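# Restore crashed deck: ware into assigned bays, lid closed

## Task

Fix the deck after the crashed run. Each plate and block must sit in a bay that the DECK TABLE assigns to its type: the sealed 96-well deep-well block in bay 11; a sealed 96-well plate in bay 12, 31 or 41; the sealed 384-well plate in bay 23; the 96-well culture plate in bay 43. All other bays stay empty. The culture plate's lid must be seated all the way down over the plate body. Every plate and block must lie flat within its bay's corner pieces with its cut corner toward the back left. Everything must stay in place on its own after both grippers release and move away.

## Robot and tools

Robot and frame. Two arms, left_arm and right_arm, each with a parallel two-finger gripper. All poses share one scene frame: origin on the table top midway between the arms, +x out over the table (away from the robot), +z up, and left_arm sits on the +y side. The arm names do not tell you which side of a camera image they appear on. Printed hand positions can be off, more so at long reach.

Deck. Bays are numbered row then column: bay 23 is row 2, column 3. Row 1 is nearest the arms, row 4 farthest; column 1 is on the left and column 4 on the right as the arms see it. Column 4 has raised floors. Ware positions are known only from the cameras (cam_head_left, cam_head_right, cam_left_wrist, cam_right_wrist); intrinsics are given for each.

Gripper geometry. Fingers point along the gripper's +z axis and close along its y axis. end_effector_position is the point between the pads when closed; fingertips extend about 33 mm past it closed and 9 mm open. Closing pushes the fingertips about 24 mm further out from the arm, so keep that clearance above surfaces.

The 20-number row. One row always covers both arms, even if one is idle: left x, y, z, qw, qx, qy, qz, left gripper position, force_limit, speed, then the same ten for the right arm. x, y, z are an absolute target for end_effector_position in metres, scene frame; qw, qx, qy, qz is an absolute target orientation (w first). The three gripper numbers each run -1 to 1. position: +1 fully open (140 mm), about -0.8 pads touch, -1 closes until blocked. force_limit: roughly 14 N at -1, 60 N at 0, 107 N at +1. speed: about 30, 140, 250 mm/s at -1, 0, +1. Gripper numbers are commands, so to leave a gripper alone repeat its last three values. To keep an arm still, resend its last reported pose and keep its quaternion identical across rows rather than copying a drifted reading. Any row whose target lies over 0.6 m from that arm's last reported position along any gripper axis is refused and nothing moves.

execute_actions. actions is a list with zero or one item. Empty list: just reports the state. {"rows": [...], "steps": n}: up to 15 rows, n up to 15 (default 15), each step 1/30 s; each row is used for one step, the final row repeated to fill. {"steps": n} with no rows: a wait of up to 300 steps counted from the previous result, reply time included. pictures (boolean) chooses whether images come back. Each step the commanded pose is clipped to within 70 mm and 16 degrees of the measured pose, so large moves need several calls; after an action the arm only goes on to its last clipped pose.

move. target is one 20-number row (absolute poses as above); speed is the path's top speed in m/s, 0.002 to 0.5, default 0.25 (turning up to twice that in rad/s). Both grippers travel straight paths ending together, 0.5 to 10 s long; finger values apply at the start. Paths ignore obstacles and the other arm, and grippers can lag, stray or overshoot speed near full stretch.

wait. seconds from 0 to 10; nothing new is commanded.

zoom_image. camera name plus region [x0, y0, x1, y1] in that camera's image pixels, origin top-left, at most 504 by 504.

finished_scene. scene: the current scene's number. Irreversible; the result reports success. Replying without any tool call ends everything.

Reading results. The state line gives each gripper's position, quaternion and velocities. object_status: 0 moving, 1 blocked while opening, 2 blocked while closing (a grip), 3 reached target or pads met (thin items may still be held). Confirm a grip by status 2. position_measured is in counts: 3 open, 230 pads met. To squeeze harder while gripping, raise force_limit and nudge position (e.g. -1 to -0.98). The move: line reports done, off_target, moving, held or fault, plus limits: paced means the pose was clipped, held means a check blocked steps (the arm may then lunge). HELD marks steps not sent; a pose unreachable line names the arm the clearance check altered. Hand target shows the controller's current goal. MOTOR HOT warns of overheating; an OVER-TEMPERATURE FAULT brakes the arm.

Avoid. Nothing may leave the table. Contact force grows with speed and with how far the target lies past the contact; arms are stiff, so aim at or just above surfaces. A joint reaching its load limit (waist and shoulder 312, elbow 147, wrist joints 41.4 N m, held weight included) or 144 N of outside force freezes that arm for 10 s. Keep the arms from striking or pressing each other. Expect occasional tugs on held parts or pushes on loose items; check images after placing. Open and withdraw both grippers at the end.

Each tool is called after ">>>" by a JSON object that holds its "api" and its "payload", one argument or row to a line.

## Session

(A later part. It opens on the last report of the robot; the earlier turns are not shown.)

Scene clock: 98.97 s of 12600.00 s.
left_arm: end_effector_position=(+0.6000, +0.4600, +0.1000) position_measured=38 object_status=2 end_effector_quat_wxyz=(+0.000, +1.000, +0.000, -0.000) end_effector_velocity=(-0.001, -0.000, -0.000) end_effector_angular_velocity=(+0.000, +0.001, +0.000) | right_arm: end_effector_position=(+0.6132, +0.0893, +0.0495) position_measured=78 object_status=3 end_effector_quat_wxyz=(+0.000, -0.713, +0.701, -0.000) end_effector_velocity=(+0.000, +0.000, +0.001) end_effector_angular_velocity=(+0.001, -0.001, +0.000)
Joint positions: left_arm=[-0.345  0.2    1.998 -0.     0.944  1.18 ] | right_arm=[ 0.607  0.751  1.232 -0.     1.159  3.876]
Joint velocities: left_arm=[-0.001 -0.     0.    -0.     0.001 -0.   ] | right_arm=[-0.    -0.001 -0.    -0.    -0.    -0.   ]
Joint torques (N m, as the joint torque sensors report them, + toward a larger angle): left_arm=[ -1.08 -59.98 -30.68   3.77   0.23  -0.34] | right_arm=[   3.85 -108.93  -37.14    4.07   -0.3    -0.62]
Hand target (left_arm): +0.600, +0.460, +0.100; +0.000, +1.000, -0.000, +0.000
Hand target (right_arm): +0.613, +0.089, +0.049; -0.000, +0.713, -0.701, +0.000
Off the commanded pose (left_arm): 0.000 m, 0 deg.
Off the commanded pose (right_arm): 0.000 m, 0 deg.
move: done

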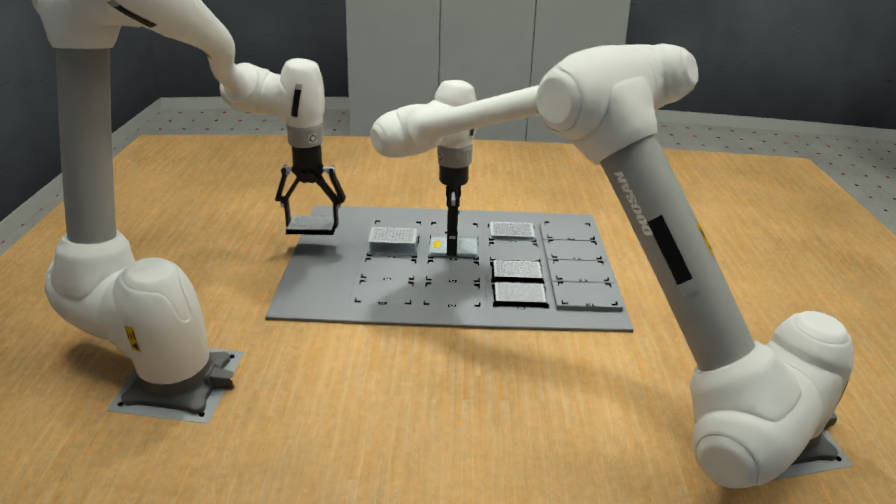

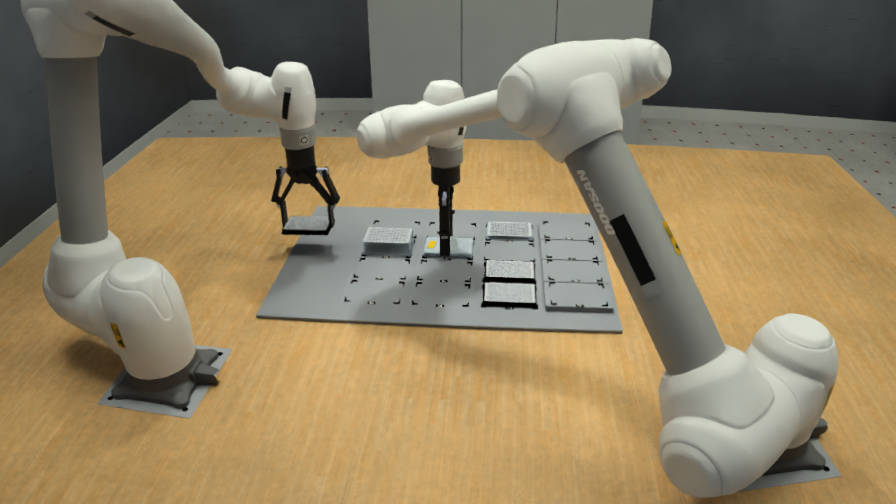

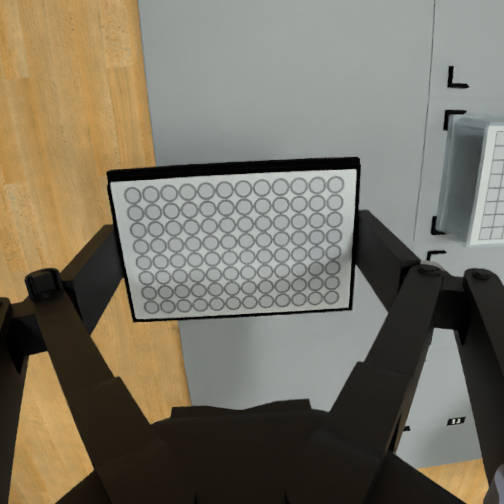

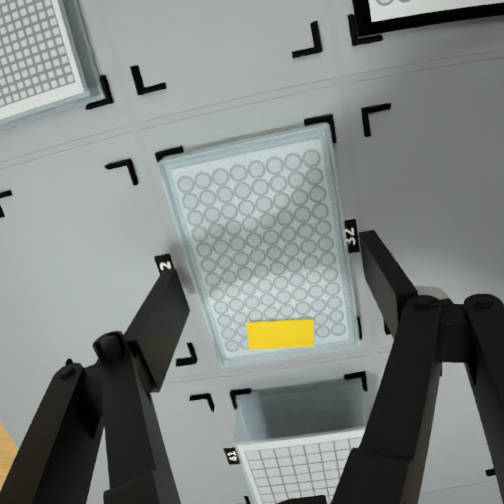

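Lid dropped.

>>> {"api": "move", "payload": {
  "target": [0.508,0.081,0.085,0,1,-0.005,0,-1,-0.3,-1,0.6132,-0.33,0.2,0,0.713,-0.701,0,0.4,-0.6,-1],
  "speed": 0.3
}}

>>> {"api": "move", "payload": {
  "target": [0.508,0.081,0.04,0,1,-0.005,0,-1,-0.3,-1,0.6132,-0.33,0.2,0,0.713,-0.701,0,0.4,-0.6,-1],
  "speed": 0.06
}}

>>> {"api": "zoom_image", "payload": {
  "camera": "cam_left_wrist",
  "region": [80,100,400,360]
}}

Scene clock: 106.67 s of 12600.00 s.
left_arm: end_effector_position=(+0.5078, +0.0807, +0.0852) position_measured=38 object_status=2 end_effector_quat_wxyz=(+0.001, +1.000, -0.005, -0.000) end_effector_velocity=(-0.001, -0.000, -0.000) end_effector_angular_velocity=(+0.001, +0.001, +0.000) | right_arm: end_effector_position=(+0.6138, -0.3300, +0.2002) position_measured=78 object_status=3 end_effector_quat_wxyz=(-0.000, -0.713, +0.701, +0.000) end_effector_velocity=(+0.000, -0.001, +0.001) end_effector_angular_velocity=(+0.001, -0.000, -0.001)
Joint positions: left_arm=[-0.898  0.421  1.718 -0.001  1.002  0.638] | right_arm=[ 0.161  0.304  1.654 -0.     1.184  3.43 ]
Joint velocities: left_arm=[-0.001  0.001 -0.001 -0.     0.002 -0.001] | right_arm=[-0.002 -0.001  0.     0.001  0.    -0.001]
Joint torques (N m, as the joint torque sensors report them, + toward a larger angle): left_arm=[ -2.33 -82.55 -32.83   3.9    0.36  -0.35] | right_arm=[  5.03 -67.79 -40.13   4.46  -0.47   0.1 ]
Hand target (left_arm): +0.508, +0.081, +0.085; +0.001, +1.000, -0.005, -0.000
Hand target (right_arm): +0.614, -0.330, +0.200; +0.000, +0.713, -0.701, -0.000
Off the commanded pose (left_arm): 0.000 m, 0 deg.
Off the commanded pose (right_arm): 0.001 m, 0 deg.
After step 90, 2.70 s passed at rest.
move: done

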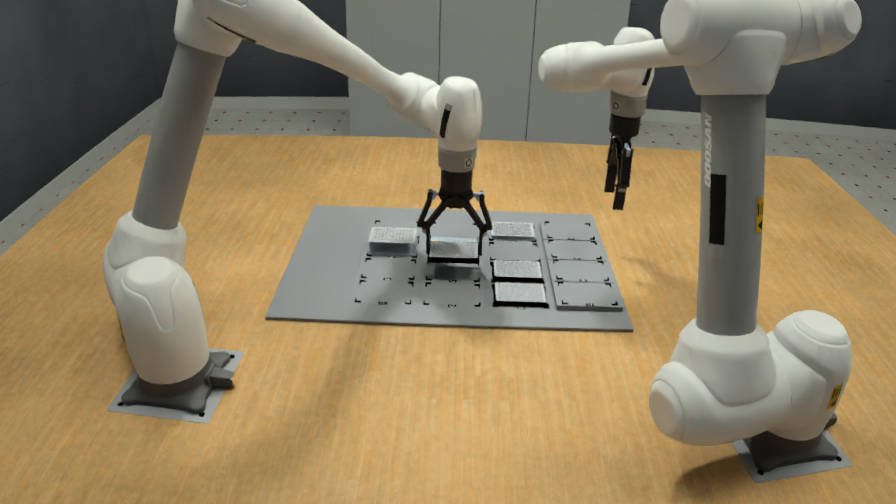

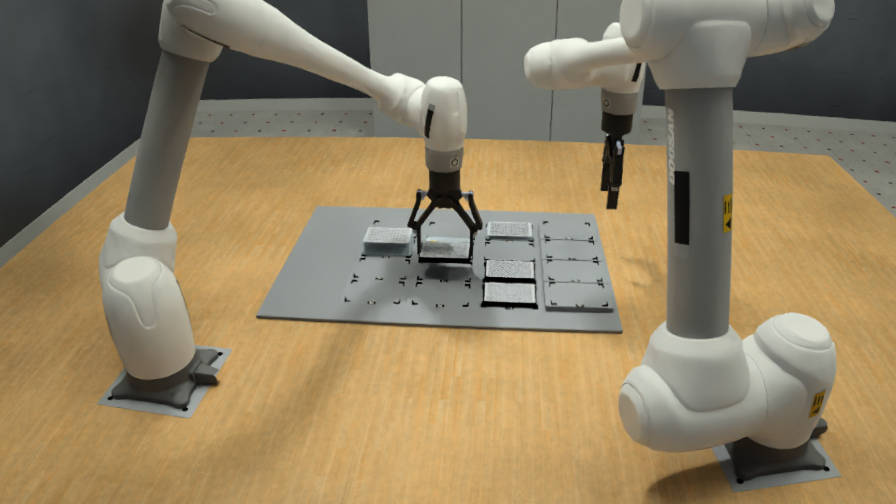

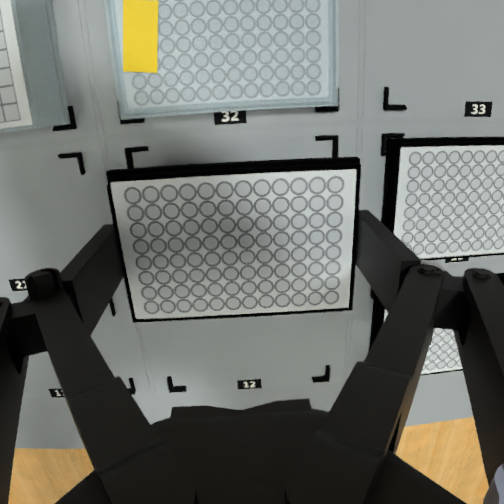

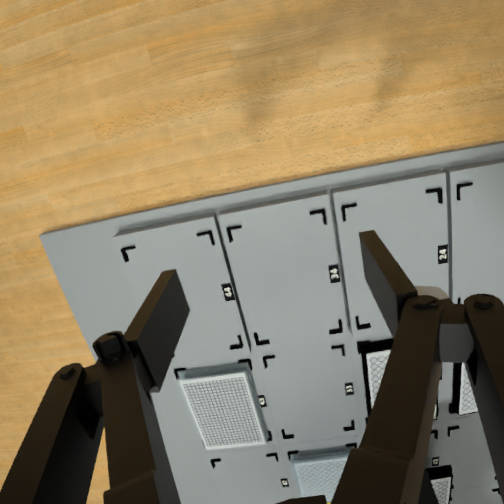

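Scene clock: 107.73 s of 12600.00 s.
left_arm: end_effector_position=(+0.5080, +0.0809, +0.0401) position_measured=38 object_status=2 end_effector_quat_wxyz=(+0.000, +1.000, -0.005, -0.000) end_effector_velocity=(+0.000, +0.001, -0.002) end_effector_angular_velocity=(+0.002, -0.001, -0.001) | right_arm: end_effector_position=(+0.6132, -0.3300, +0.2000) position_measured=78 object_status=3 end_effector_quat_wxyz=(-0.000, -0.713, +0.701, +0.000) end_effector_velocity=(-0.000, -0.001, -0.000) end_effector_angular_velocity=(-0.001, -0.000, +0.000)
Joint positions: left_arm=[-0.898  0.463  1.749 -0.     0.929  0.638] | right_arm=[0.161 0.303 1.656 0.    1.182 3.431]
Joint velocities: left_arm=[ 0.     0.002  0.     0.002 -0.001 -0.   ] | right_arm=[-0.    -0.     0.001 -0.001 -0.     0.   ]
Joint torques (N m, as the joint torque sensors report them, + toward a larger angle): left_arm=[ -0.56 -84.75 -30.47   3.83   0.42  -0.18] | right_arm=[  3.08 -65.53 -40.76   4.08  -0.26  -0.06]
Hand target (left_arm): +0.508, +0.081, +0.040; +0.000, +1.000, -0.005, -0.000
Hand target (right_arm): +0.613, -0.330, +0.200; -0.000, +0.713, -0.701, -0.000
Off the commanded pose (left_arm): 0.000 m, 0 deg.
Off the commanded pose (right_arm): 0.000 m, 0 deg.
move: done

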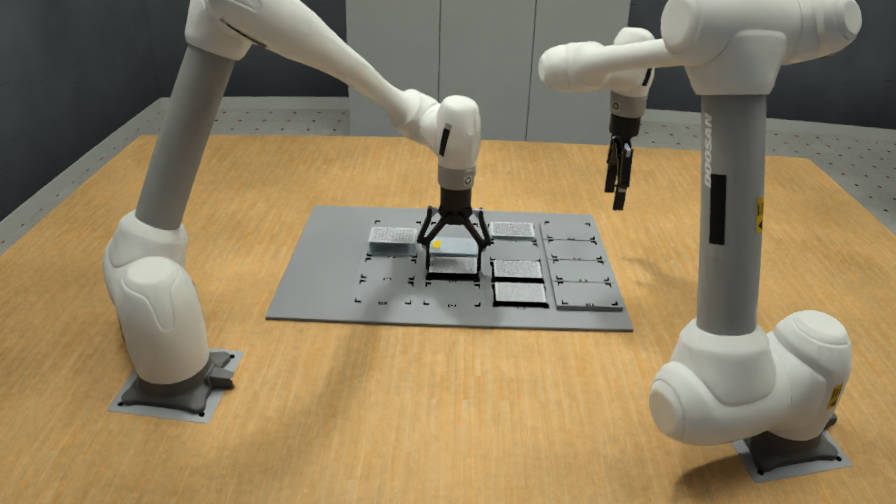

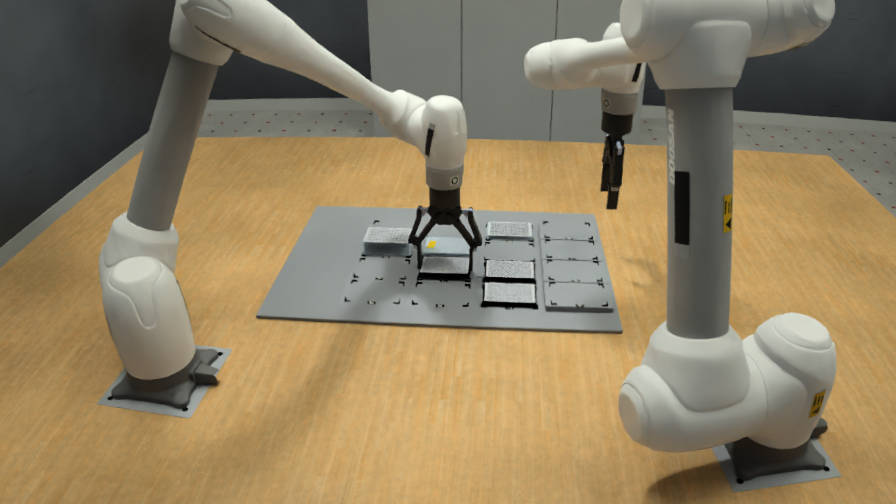

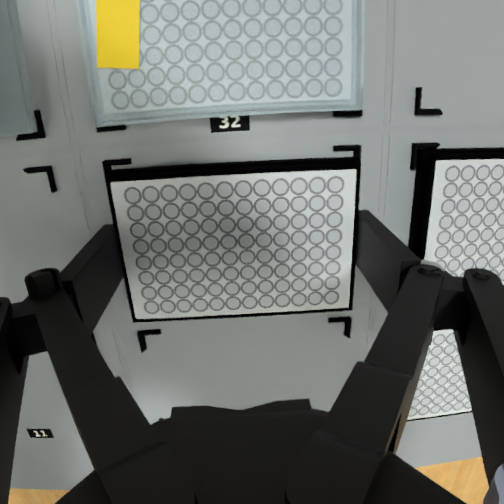

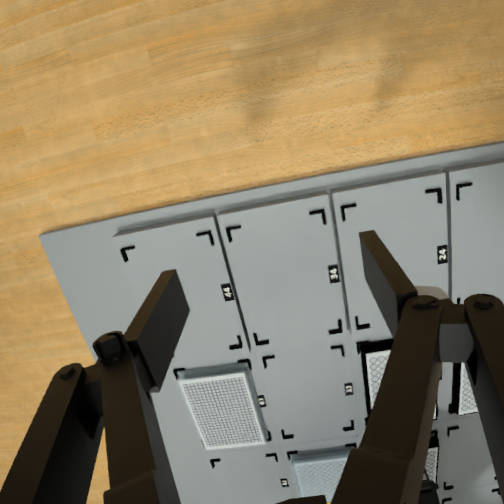

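Region (80, 100, 400, 360) of cam_left_wrist's 504x504 image, scaled by 1.575, with more detail than that image has; it fills the top 410 rows of this view, and the rest is white.

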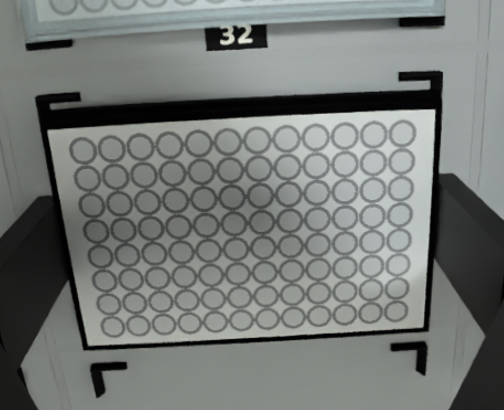

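>>> {"api": "move", "payload": {
  "target": [0.5092,0.0819,0.0375,0,1,-0.001,0,-1,-0.3,-1,0.6132,-0.33,0.2,0,0.713,-0.701,0,0.4,-0.6,-1],
  "speed": 0.01
}}

>>> {"api": "move", "payload": {
  "target": [0.5092,0.0819,0.0355,0,1,-0.001,0,-1,-0.3,-1,0.6132,-0.33,0.2,0,0.713,-0.701,0,0.4,-0.6,-1],
  "speed": 0.01
}}

>>> {"api": "zoom_image", "payload": {
  "camera": "cam_left_wrist",
  "region": [80,100,400,360]
}}

Scene clock: 114.83 s of 12600.00 s.
left_arm: end_effector_position=(+0.5092, +0.0819, +0.0375) position_measured=38 object_status=2 end_effector_quat_wxyz=(-0.000, +1.000, -0.001, -0.000) end_effector_velocity=(+0.000, -0.000, -0.000) end_effector_angular_velocity=(+0.000, -0.001, +0.001) | right_arm: end_effector_position=(+0.6132, -0.3300, +0.2000) position_measured=78 object_status=3 end_effector_quat_wxyz=(+0.000, -0.713, +0.701, +0.000) end_effector_velocity=(-0.000, +0.000, -0.000) end_effector_angular_velocity=(+0.000, +0.001, +0.000)
Joint positions: left_arm=[-0.896  0.466  1.751 -0.     0.925  0.631] | right_arm=[0.161 0.303 1.656 0.    1.182 3.431]
Joint velocities: left_arm=[-0.     0.     0.     0.001 -0.001 -0.002] | right_arm=[ 0.001  0.     0.001  0.    -0.    -0.   ]
Joint torques (N m, as the joint torque sensors report them, + toward a larger angle): left_arm=[ -1.48 -84.85 -30.09   3.65   0.36  -0.31] | right_arm=[ -0.31 -69.65 -38.96   4.31  -0.58  -0.23]
Hand target (left_arm): +0.509, +0.082, +0.037; -0.000, +1.000, -0.001, -0.000
Hand target (right_arm): +0.613, -0.330, +0.200; -0.000, +0.713, -0.701, -0.000
Off the commanded pose (left_arm): 0.000 m, 0 deg.
Off the commanded pose (right_arm): 0.000 m, 0 deg.
After step 90, 3.40 s passed at rest.
move: done

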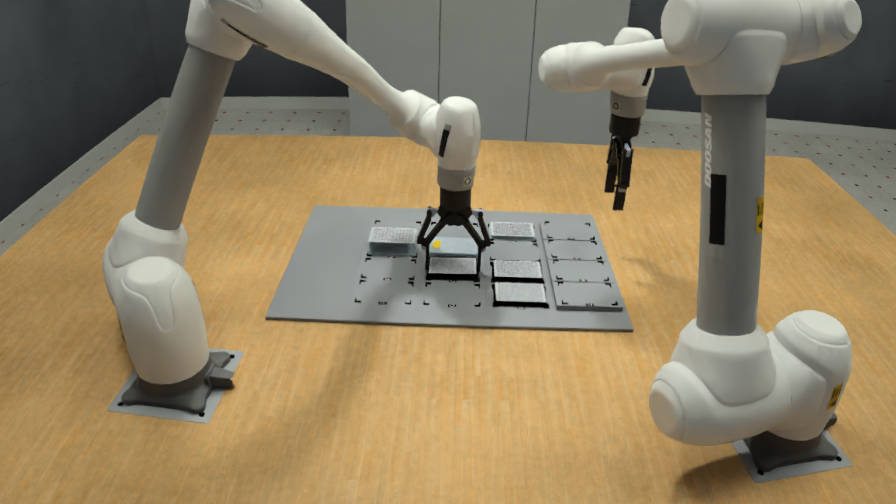

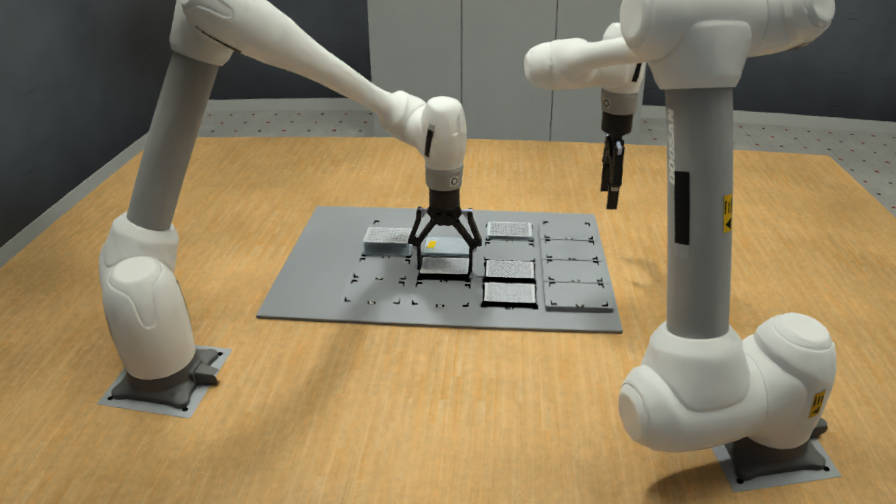

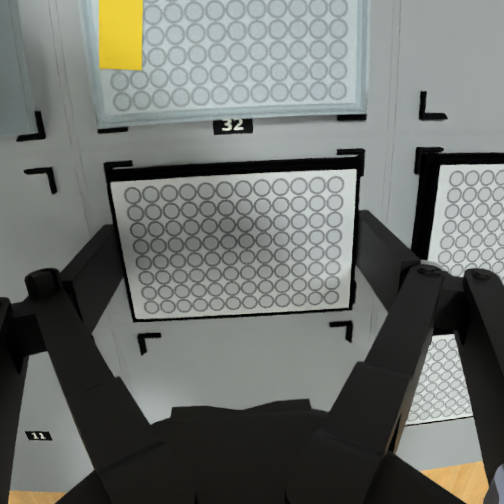

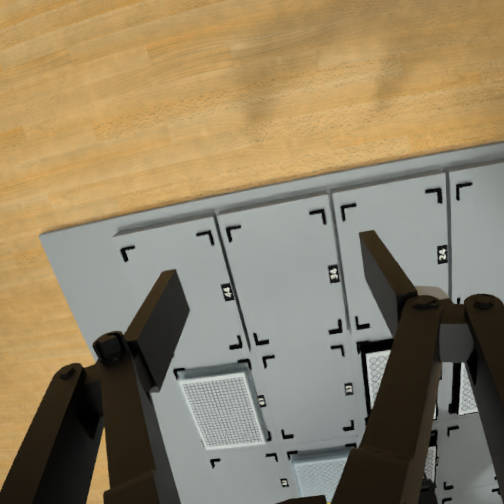

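Scene clock: 115.53 s of 12600.00 s.
left_arm: end_effector_position=(+0.5092, +0.0819, +0.0355) position_measured=38 object_status=2 end_effector_quat_wxyz=(+0.000, +1.000, -0.001, +0.000) end_effector_velocity=(-0.001, -0.001, -0.001) end_effector_angular_velocity=(-0.001, +0.001, +0.001) | right_arm: end_effector_position=(+0.6132, -0.3300, +0.2000) position_measured=78 object_status=3 end_effector_quat_wxyz=(+0.000, -0.713, +0.701, +0.000) end_effector_velocity=(-0.000, +0.000, +0.000) end_effector_angular_velocity=(+0.000, -0.000, +0.000)
Joint positions: left_arm=[-0.896  0.468  1.752  0.     0.922  0.631] | right_arm=[0.161 0.303 1.656 0.    1.182 3.431]
Joint velocities: left_arm=[-0.001  0.001  0.    -0.002 -0.002 -0.   ] | right_arm=[ 0. -0. -0.  0.  0.  0.]
Joint torques (N m, as the joint torque sensors report them, + toward a larger angle): left_arm=[  0.56 -81.85 -26.19   4.17   1.51  -0.36] | right_arm=[  3.68 -70.84 -39.02   4.52  -0.25   0.15]
Hand target (left_arm): +0.509, +0.082, +0.035; +0.000, +1.000, -0.001, -0.000
Hand target (right_arm): +0.613, -0.330, +0.200; -0.000, +0.713, -0.701, -0.000
Off the commanded pose (left_arm): 0.000 m, 0 deg.
Off the commanded pose (right_arm): 0.000 m, 0 deg.
move: done

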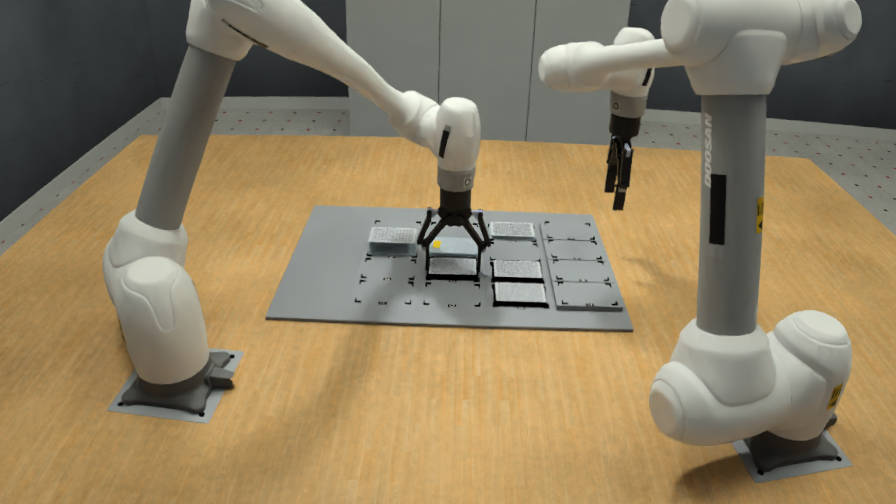

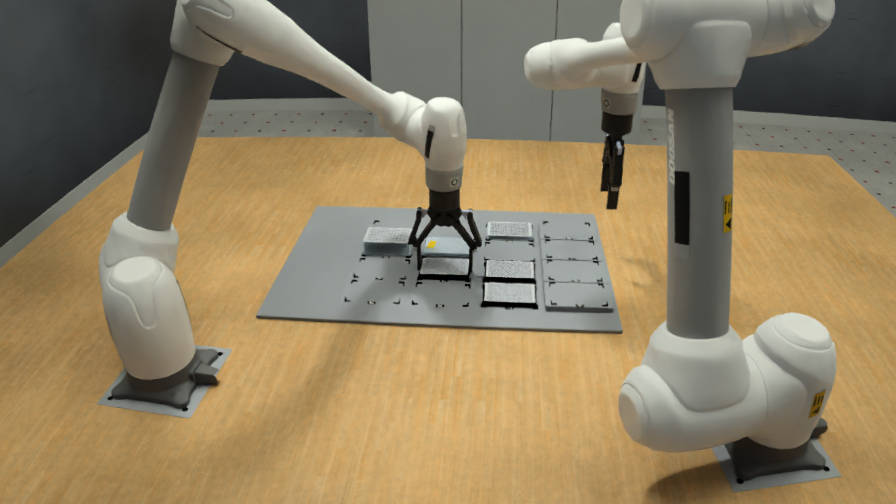

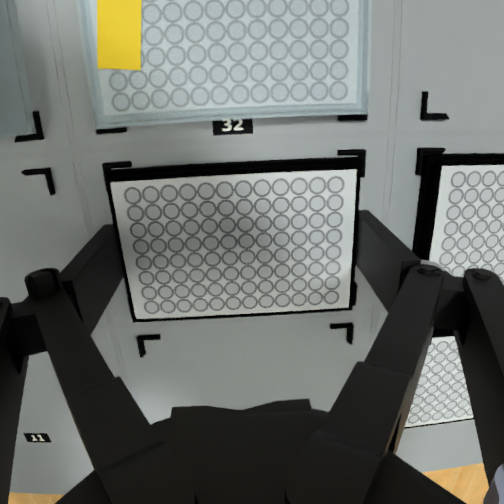

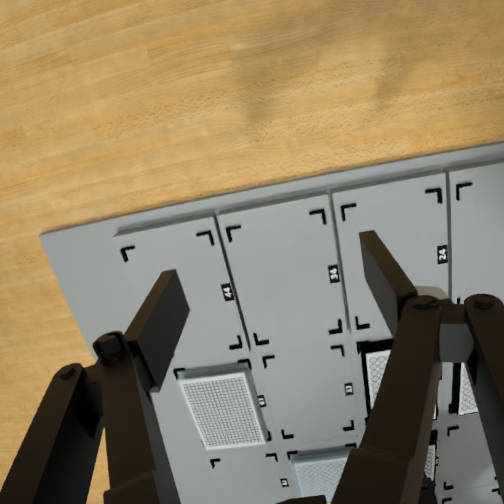

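Region (80, 100, 400, 360) of cam_left_wrist's 504x504 image, scaled by 1.575, with more detail than that image has; it fills the top 410 rows of this view, and the rest is white.

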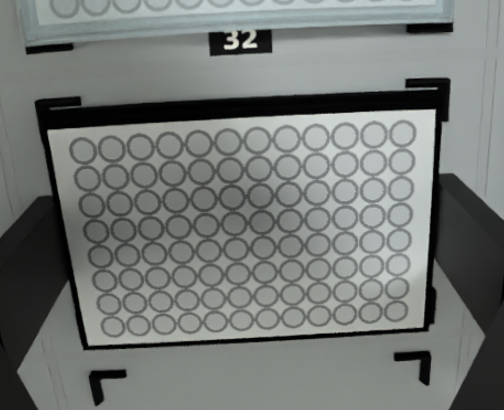

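>>> {"api": "move", "payload": {
  "target": [0.5091,0.0812,0.0345,0,1,-0.001,0,-1,-0.3,-1,0.6132,-0.33,0.2,0,0.713,-0.701,0,0.4,-0.6,-1],
  "speed": 0.01
}}

Scene clock: 120.40 s of 12600.00 s.
left_arm: end_effector_position=(+0.5091, +0.0812, +0.0345) position_measured=38 object_status=2 end_effector_quat_wxyz=(-0.000, +1.000, -0.001, -0.000) end_effector_velocity=(+0.000, -0.000, +0.000) end_effector_angular_velocity=(-0.000, -0.000, -0.000) | right_arm: end_effector_position=(+0.6132, -0.3300, +0.2000) position_measured=78 object_status=3 end_effector_quat_wxyz=(+0.000, -0.713, +0.701, +0.000) end_effector_velocity=(-0.000, -0.001, -0.001) end_effector_angular_velocity=(-0.000, +0.002, -0.001)
Joint positions: left_arm=[-0.896  0.469  1.752  0.     0.921  0.631] | right_arm=[0.161 0.303 1.656 0.    1.182 3.431]
Joint velocities: left_arm=[-0.  0. -0.  0. -0.  0.] | right_arm=[-0.001  0.001  0.001  0.     0.     0.   ]
Joint torques (N m, as the joint torque sensors report them, + toward a larger angle): left_arm=[ -2.16 -81.92 -28.34   2.86   0.    -0.31] | right_arm=[  1.84 -69.33 -40.3    4.36  -0.31  -0.48]
Hand target (left_arm): +0.509, +0.081, +0.035; +0.000, +1.000, -0.001, -0.000
Hand target (right_arm): +0.613, -0.330, +0.200; -0.000, +0.713, -0.701, -0.000
Off the commanded pose (left_arm): 0.000 m, 0 deg.
Off the commanded pose (right_arm): 0.000 m, 0 deg.
After step 90, 1.17 s passed at rest.
move: done

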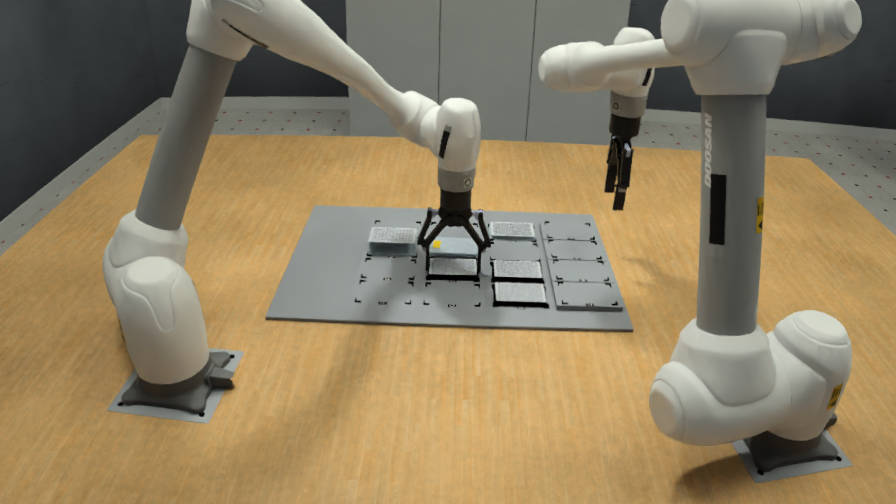

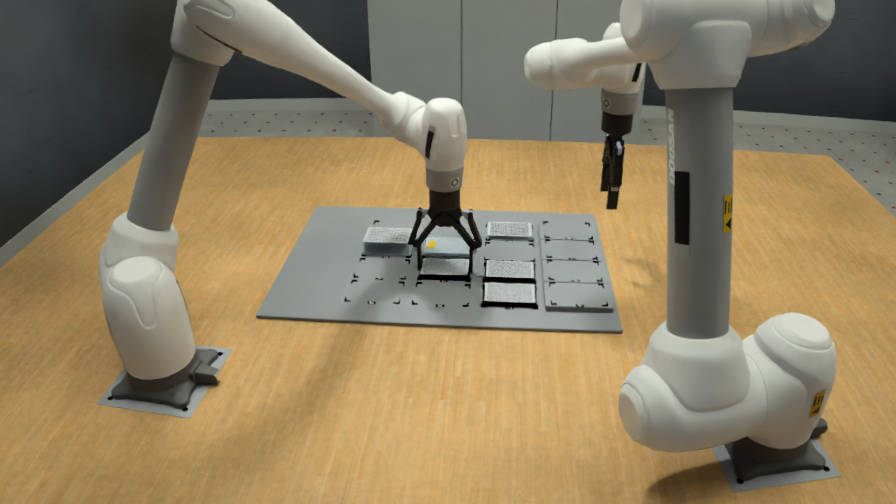

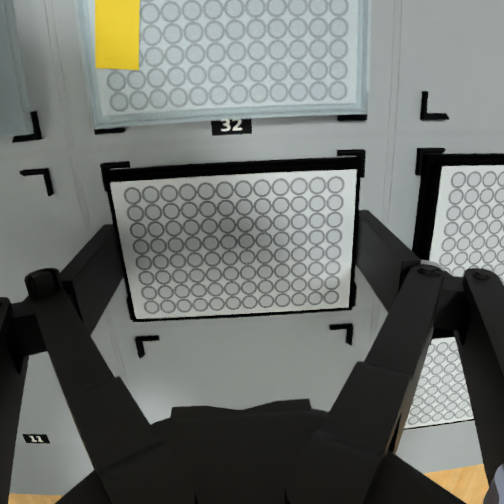

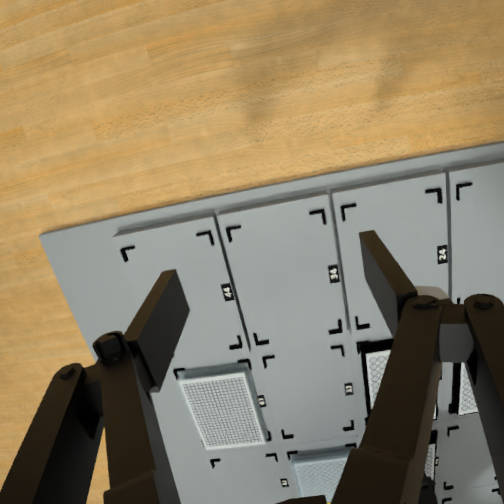

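>>> {"api": "move", "payload": {
  "target": [0.5093,0.0813,0.0338,0,1,-0.001,0,-1,-0.3,-1,0.6132,-0.33,0.2,0,0.713,-0.701,0,0.4,-0.6,-1],
  "speed": 0.01
}}

>>> {"api": "move", "payload": {
  "target": [0.5093,0.0813,0.0338,0,1,-0.001,0,0.85,-0.3,-1,0.6132,-0.33,0.2,0,0.713,-0.701,0,0.4,-0.6,-1]
}}

>>> {"api": "move", "payload": {
  "target": [0.45,0.0813,0.2,0,1,-0.001,0,0.85,-0.3,-1,0.6132,-0.33,0.2,0,0.713,-0.701,0,0.4,-0.6,-1]
}}

>>> {"api": "zoom_image", "payload": {
  "camera": "cam_head_left",
  "region": [410,210,570,315]
}}

>>> {"api": "zoom_image", "payload": {
  "camera": "cam_left_wrist",
  "region": [130,0,504,300]
}}

Scene clock: 127.97 s of 12600.00 s.
left_arm: end_effector_position=(+0.5093, +0.0813, +0.0338) position_measured=38 object_status=2 end_effector_quat_wxyz=(+0.000, +1.000, -0.001, +0.000) end_effector_velocity=(-0.001, +0.001, -0.001) end_effector_angular_velocity=(+0.002, +0.001, -0.001) | right_arm: end_effector_position=(+0.6132, -0.3300, +0.2000) position_measured=78 object_status=3 end_effector_quat_wxyz=(+0.000, -0.713, +0.701, +0.000) end_effector_velocity=(-0.000, +0.000, -0.001) end_effector_angular_velocity=(-0.000, +0.002, +0.000)
Joint positions: left_arm=[-0.896  0.47   1.752  0.     0.919  0.631] | right_arm=[0.161 0.303 1.656 0.    1.182 3.431]
Joint velocities: left_arm=[-0.     0.001  0.001  0.001  0.    -0.   ] | right_arm=[ 0.     0.001  0.001  0.    -0.     0.   ]
Joint torques (N m, as the joint torque sensors report them, + toward a larger angle): left_arm=[  0.97 -68.49 -22.7    3.96  -2.17  -0.17] | right_arm=[  2.14 -69.46 -39.13   4.45  -0.31  -0.28]
Hand target (left_arm): +0.509, +0.081, +0.034; -0.000, +1.000, -0.001, -0.000
Hand target (right_arm): +0.613, -0.330, +0.200; -0.000, +0.713, -0.701, -0.000
Off the commanded pose (left_arm): 0.000 m, 0 deg.
Off the commanded pose (right_arm): 0.000 m, 0 deg.
After step 90, 3.87 s passed at rest.
move: done

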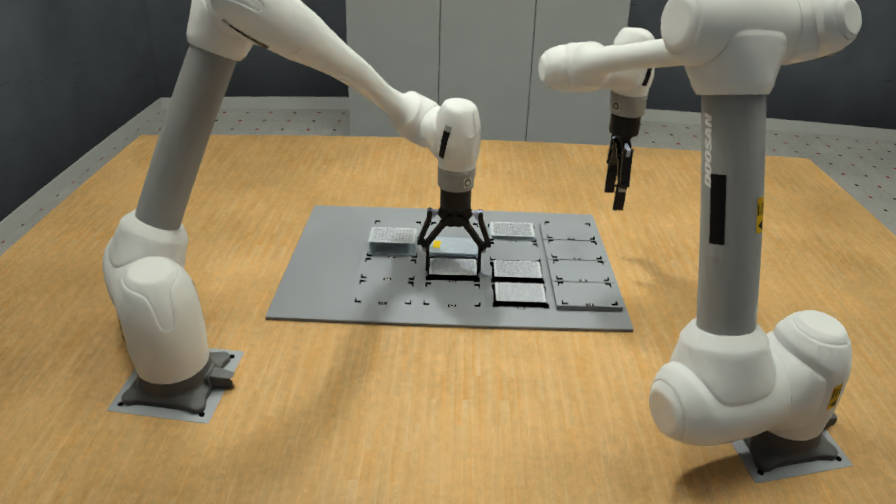

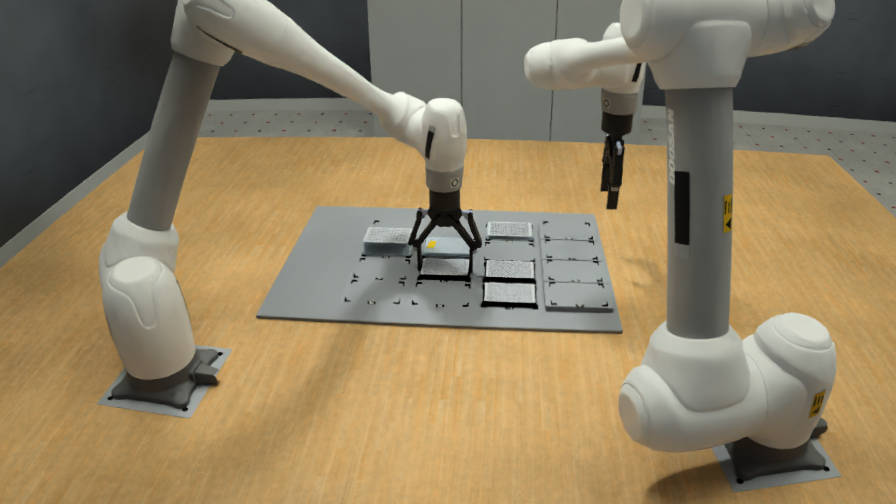

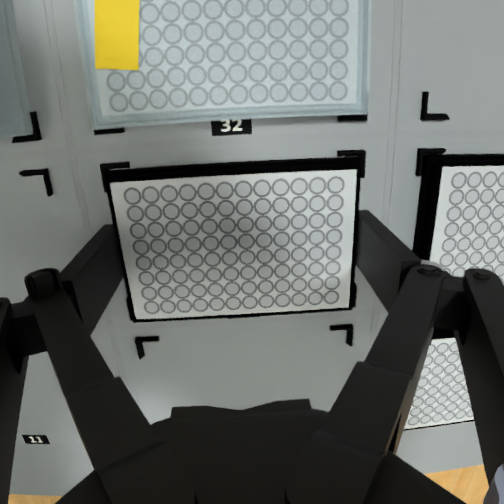

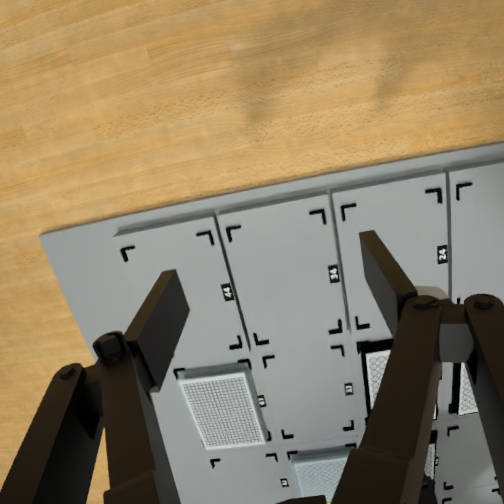

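Scene clock: 128.67 s of 12600.00 s.
left_arm: end_effector_position=(+0.5093, +0.0813, +0.0338) position_measured=22 object_status=3 end_effector_quat_wxyz=(-0.000, +1.000, -0.001, -0.000) end_effector_velocity=(+0.000, +0.000, -0.000) end_effector_angular_velocity=(+0.000, -0.000, +0.001) | right_arm: end_effector_position=(+0.6132, -0.3300, +0.2000) position_measured=78 object_status=3 end_effector_quat_wxyz=(+0.000, -0.713, +0.701, +0.000) end_effector_velocity=(+0.000, +0.000, +0.001) end_effector_angular_velocity=(+0.001, -0.001, -0.000)
Joint positions: left_arm=[-0.896  0.47   1.752  0.     0.92   0.631] | right_arm=[0.161 0.303 1.656 0.    1.182 3.431]
Joint velocities: left_arm=[ 0.     0.    -0.     0.001  0.    -0.001] | right_arm=[ 0.    -0.001 -0.     0.001  0.    -0.   ]
Joint torques (N m, as the joint torque sensors report them, + toward a larger angle): left_arm=[ -1.62 -84.7  -29.84   3.61   0.35  -0.48] | right_arm=[ -1.28 -67.88 -38.81   4.14  -0.48  -0.39]
Hand target (left_arm): +0.509, +0.081, +0.034; -0.000, +1.000, -0.001, -0.000
Hand target (right_arm): +0.613, -0.330, +0.200; -0.000, +0.713, -0.701, -0.000
Off the commanded pose (left_arm): 0.000 m, 0 deg.
Off the commanded pose (right_arm): 0.000 m, 0 deg.
move: done

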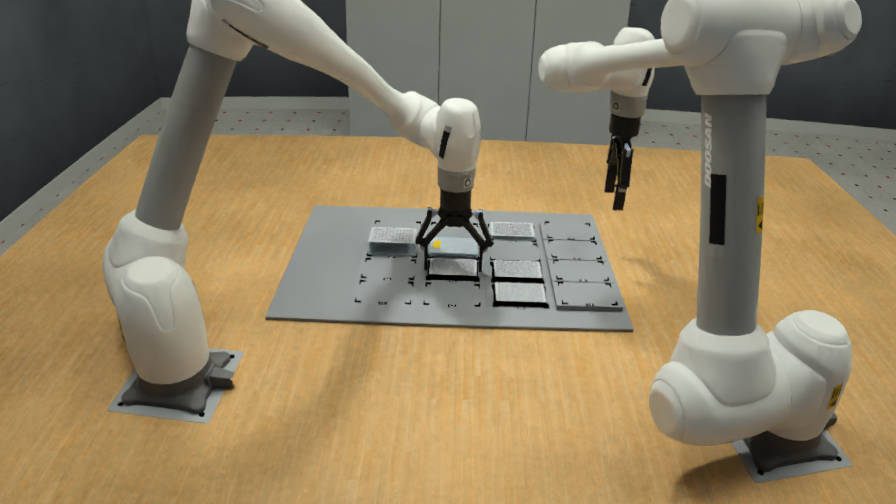

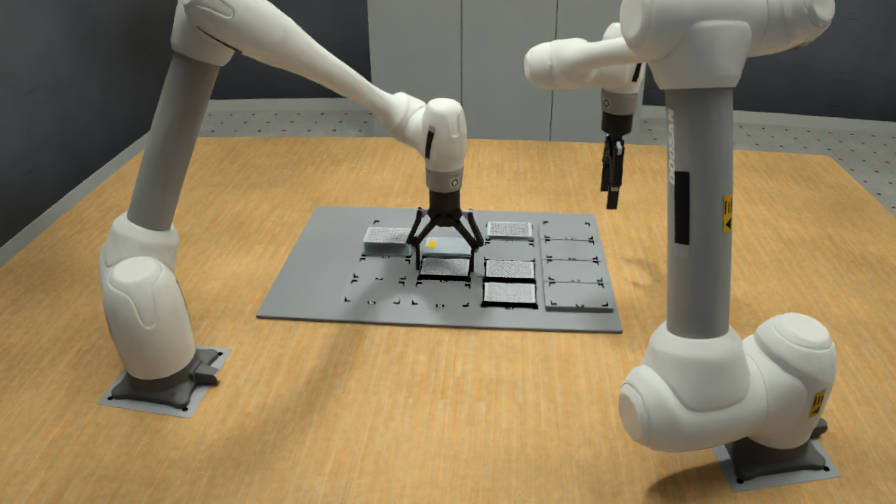

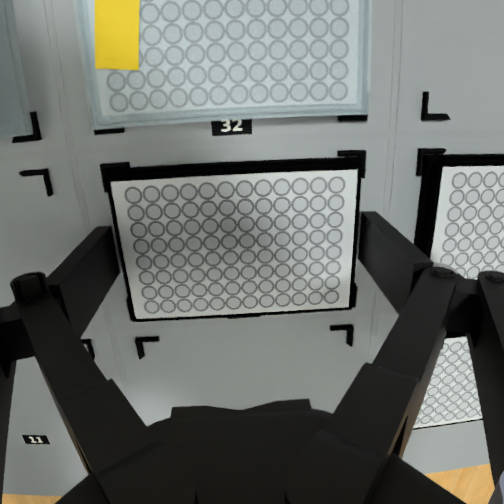

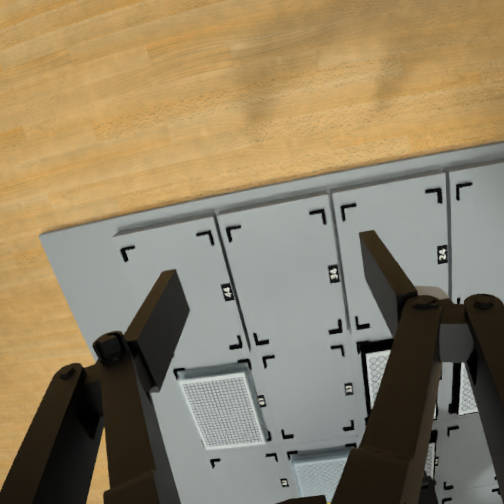

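Scene clock: 129.87 s of 12600.00 s.
left_arm: end_effector_position=(+0.4498, +0.0815, +0.1999) position_measured=22 object_status=3 end_effector_quat_wxyz=(+0.000, +1.000, -0.001, -0.000) end_effector_velocity=(+0.000, -0.000, +0.001) end_effector_angular_velocity=(-0.000, -0.001, -0.001) | right_arm: end_effector_position=(+0.6132, -0.3300, +0.2000) position_measured=78 object_status=3 end_effector_quat_wxyz=(+0.000, -0.713, +0.701, +0.000) end_effector_velocity=(+0.001, -0.000, +0.001) end_effector_angular_velocity=(+0.000, -0.002, -0.000)
Joint positions: left_arm=[-0.965  0.284  1.682 -0.     1.176  0.561] | right_arm=[0.161 0.303 1.656 0.    1.182 3.431]
Joint velocities: left_arm=[-0.    -0.001 -0.001  0.001  0.001  0.   ] | right_arm=[-0.    -0.001 -0.001 -0.    -0.    -0.   ]
Joint torques (N m, as the joint torque sensors report them, + toward a larger angle): left_arm=[ -0.17 -71.08 -33.92   4.23   0.17  -0.33] | right_arm=[ -0.08 -67.13 -40.43   4.13   0.07  -0.62]
Hand target (left_arm): +0.450, +0.082, +0.200; +0.000, +1.000, -0.001, +0.000
Hand target (right_arm): +0.613, -0.330, +0.200; -0.000, +0.713, -0.701, -0.000
Off the commanded pose (left_arm): 0.000 m, 0 deg.
Off the commanded pose (right_arm): 0.000 m, 0 deg.
move: done

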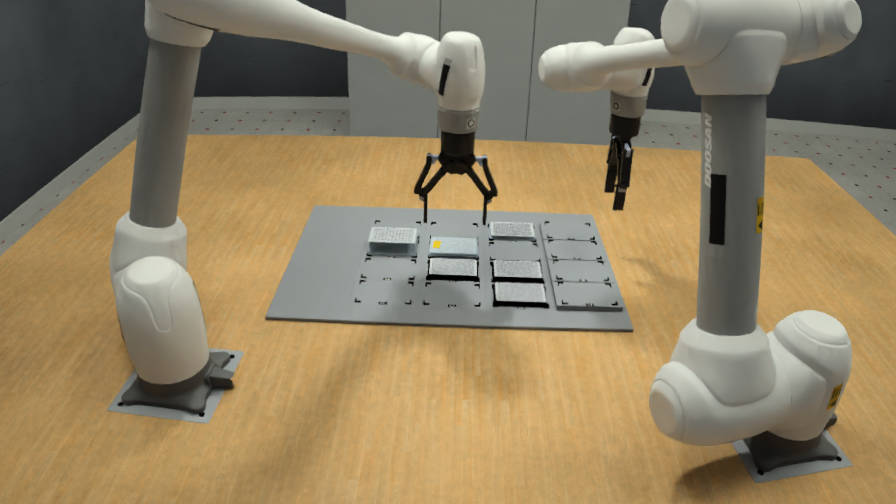

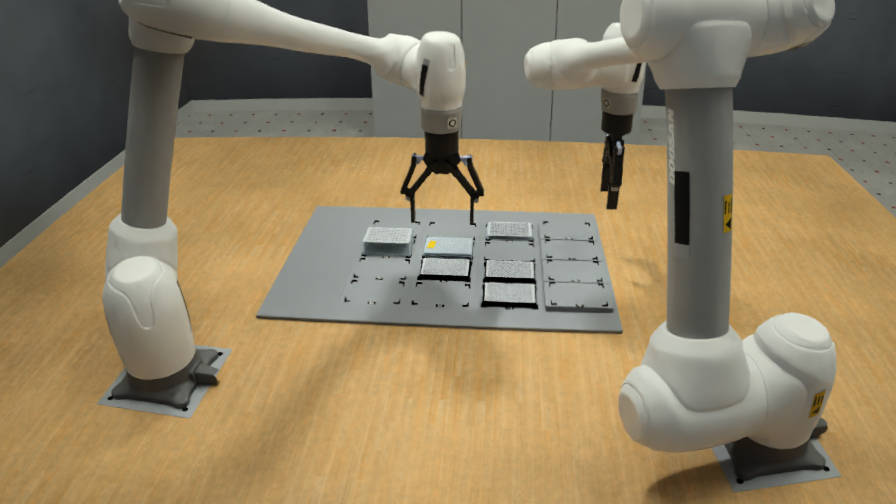

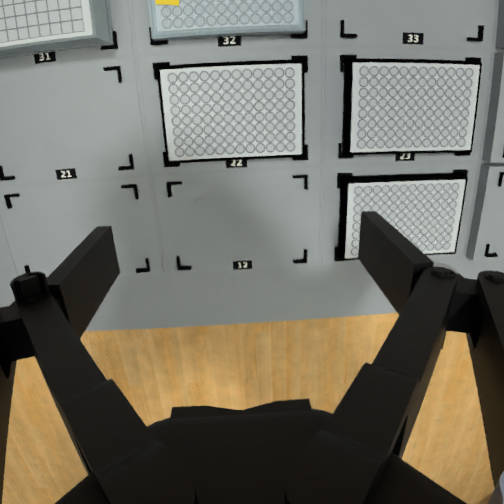

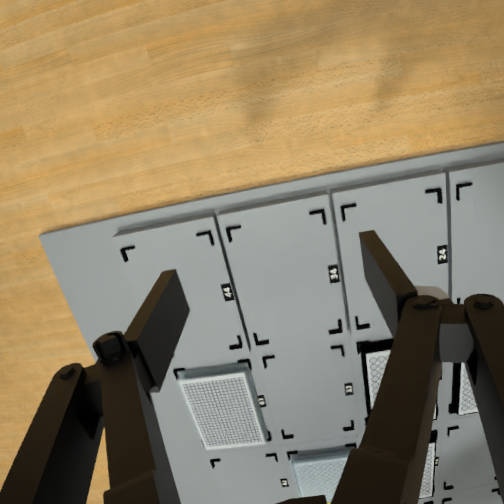

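Region (410, 210, 570, 315) of cam_head_left's 896x504 image, scaled by 3.150, with more detail than that image has; it fills the top 331 rows of this view, and the rest is white.

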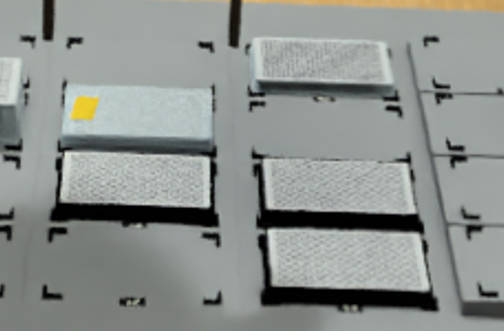

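Region (130, 0, 504, 300) of cam_left_wrist's 504x504 image, scaled by 1.348, with more detail than that image has; it fills the top 404 rows of this view, and the rest is white.

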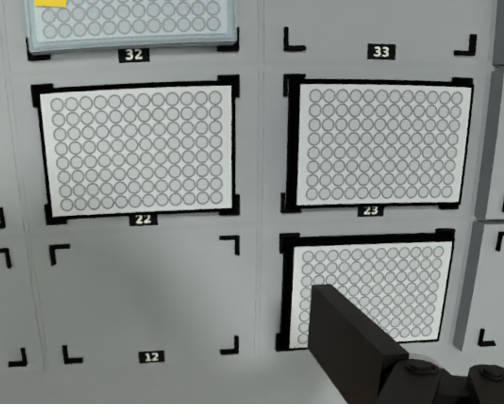

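>>> {"api": "finished_scene", "payload": {
  "scene": 2
}}

The scene is finished: the task was done.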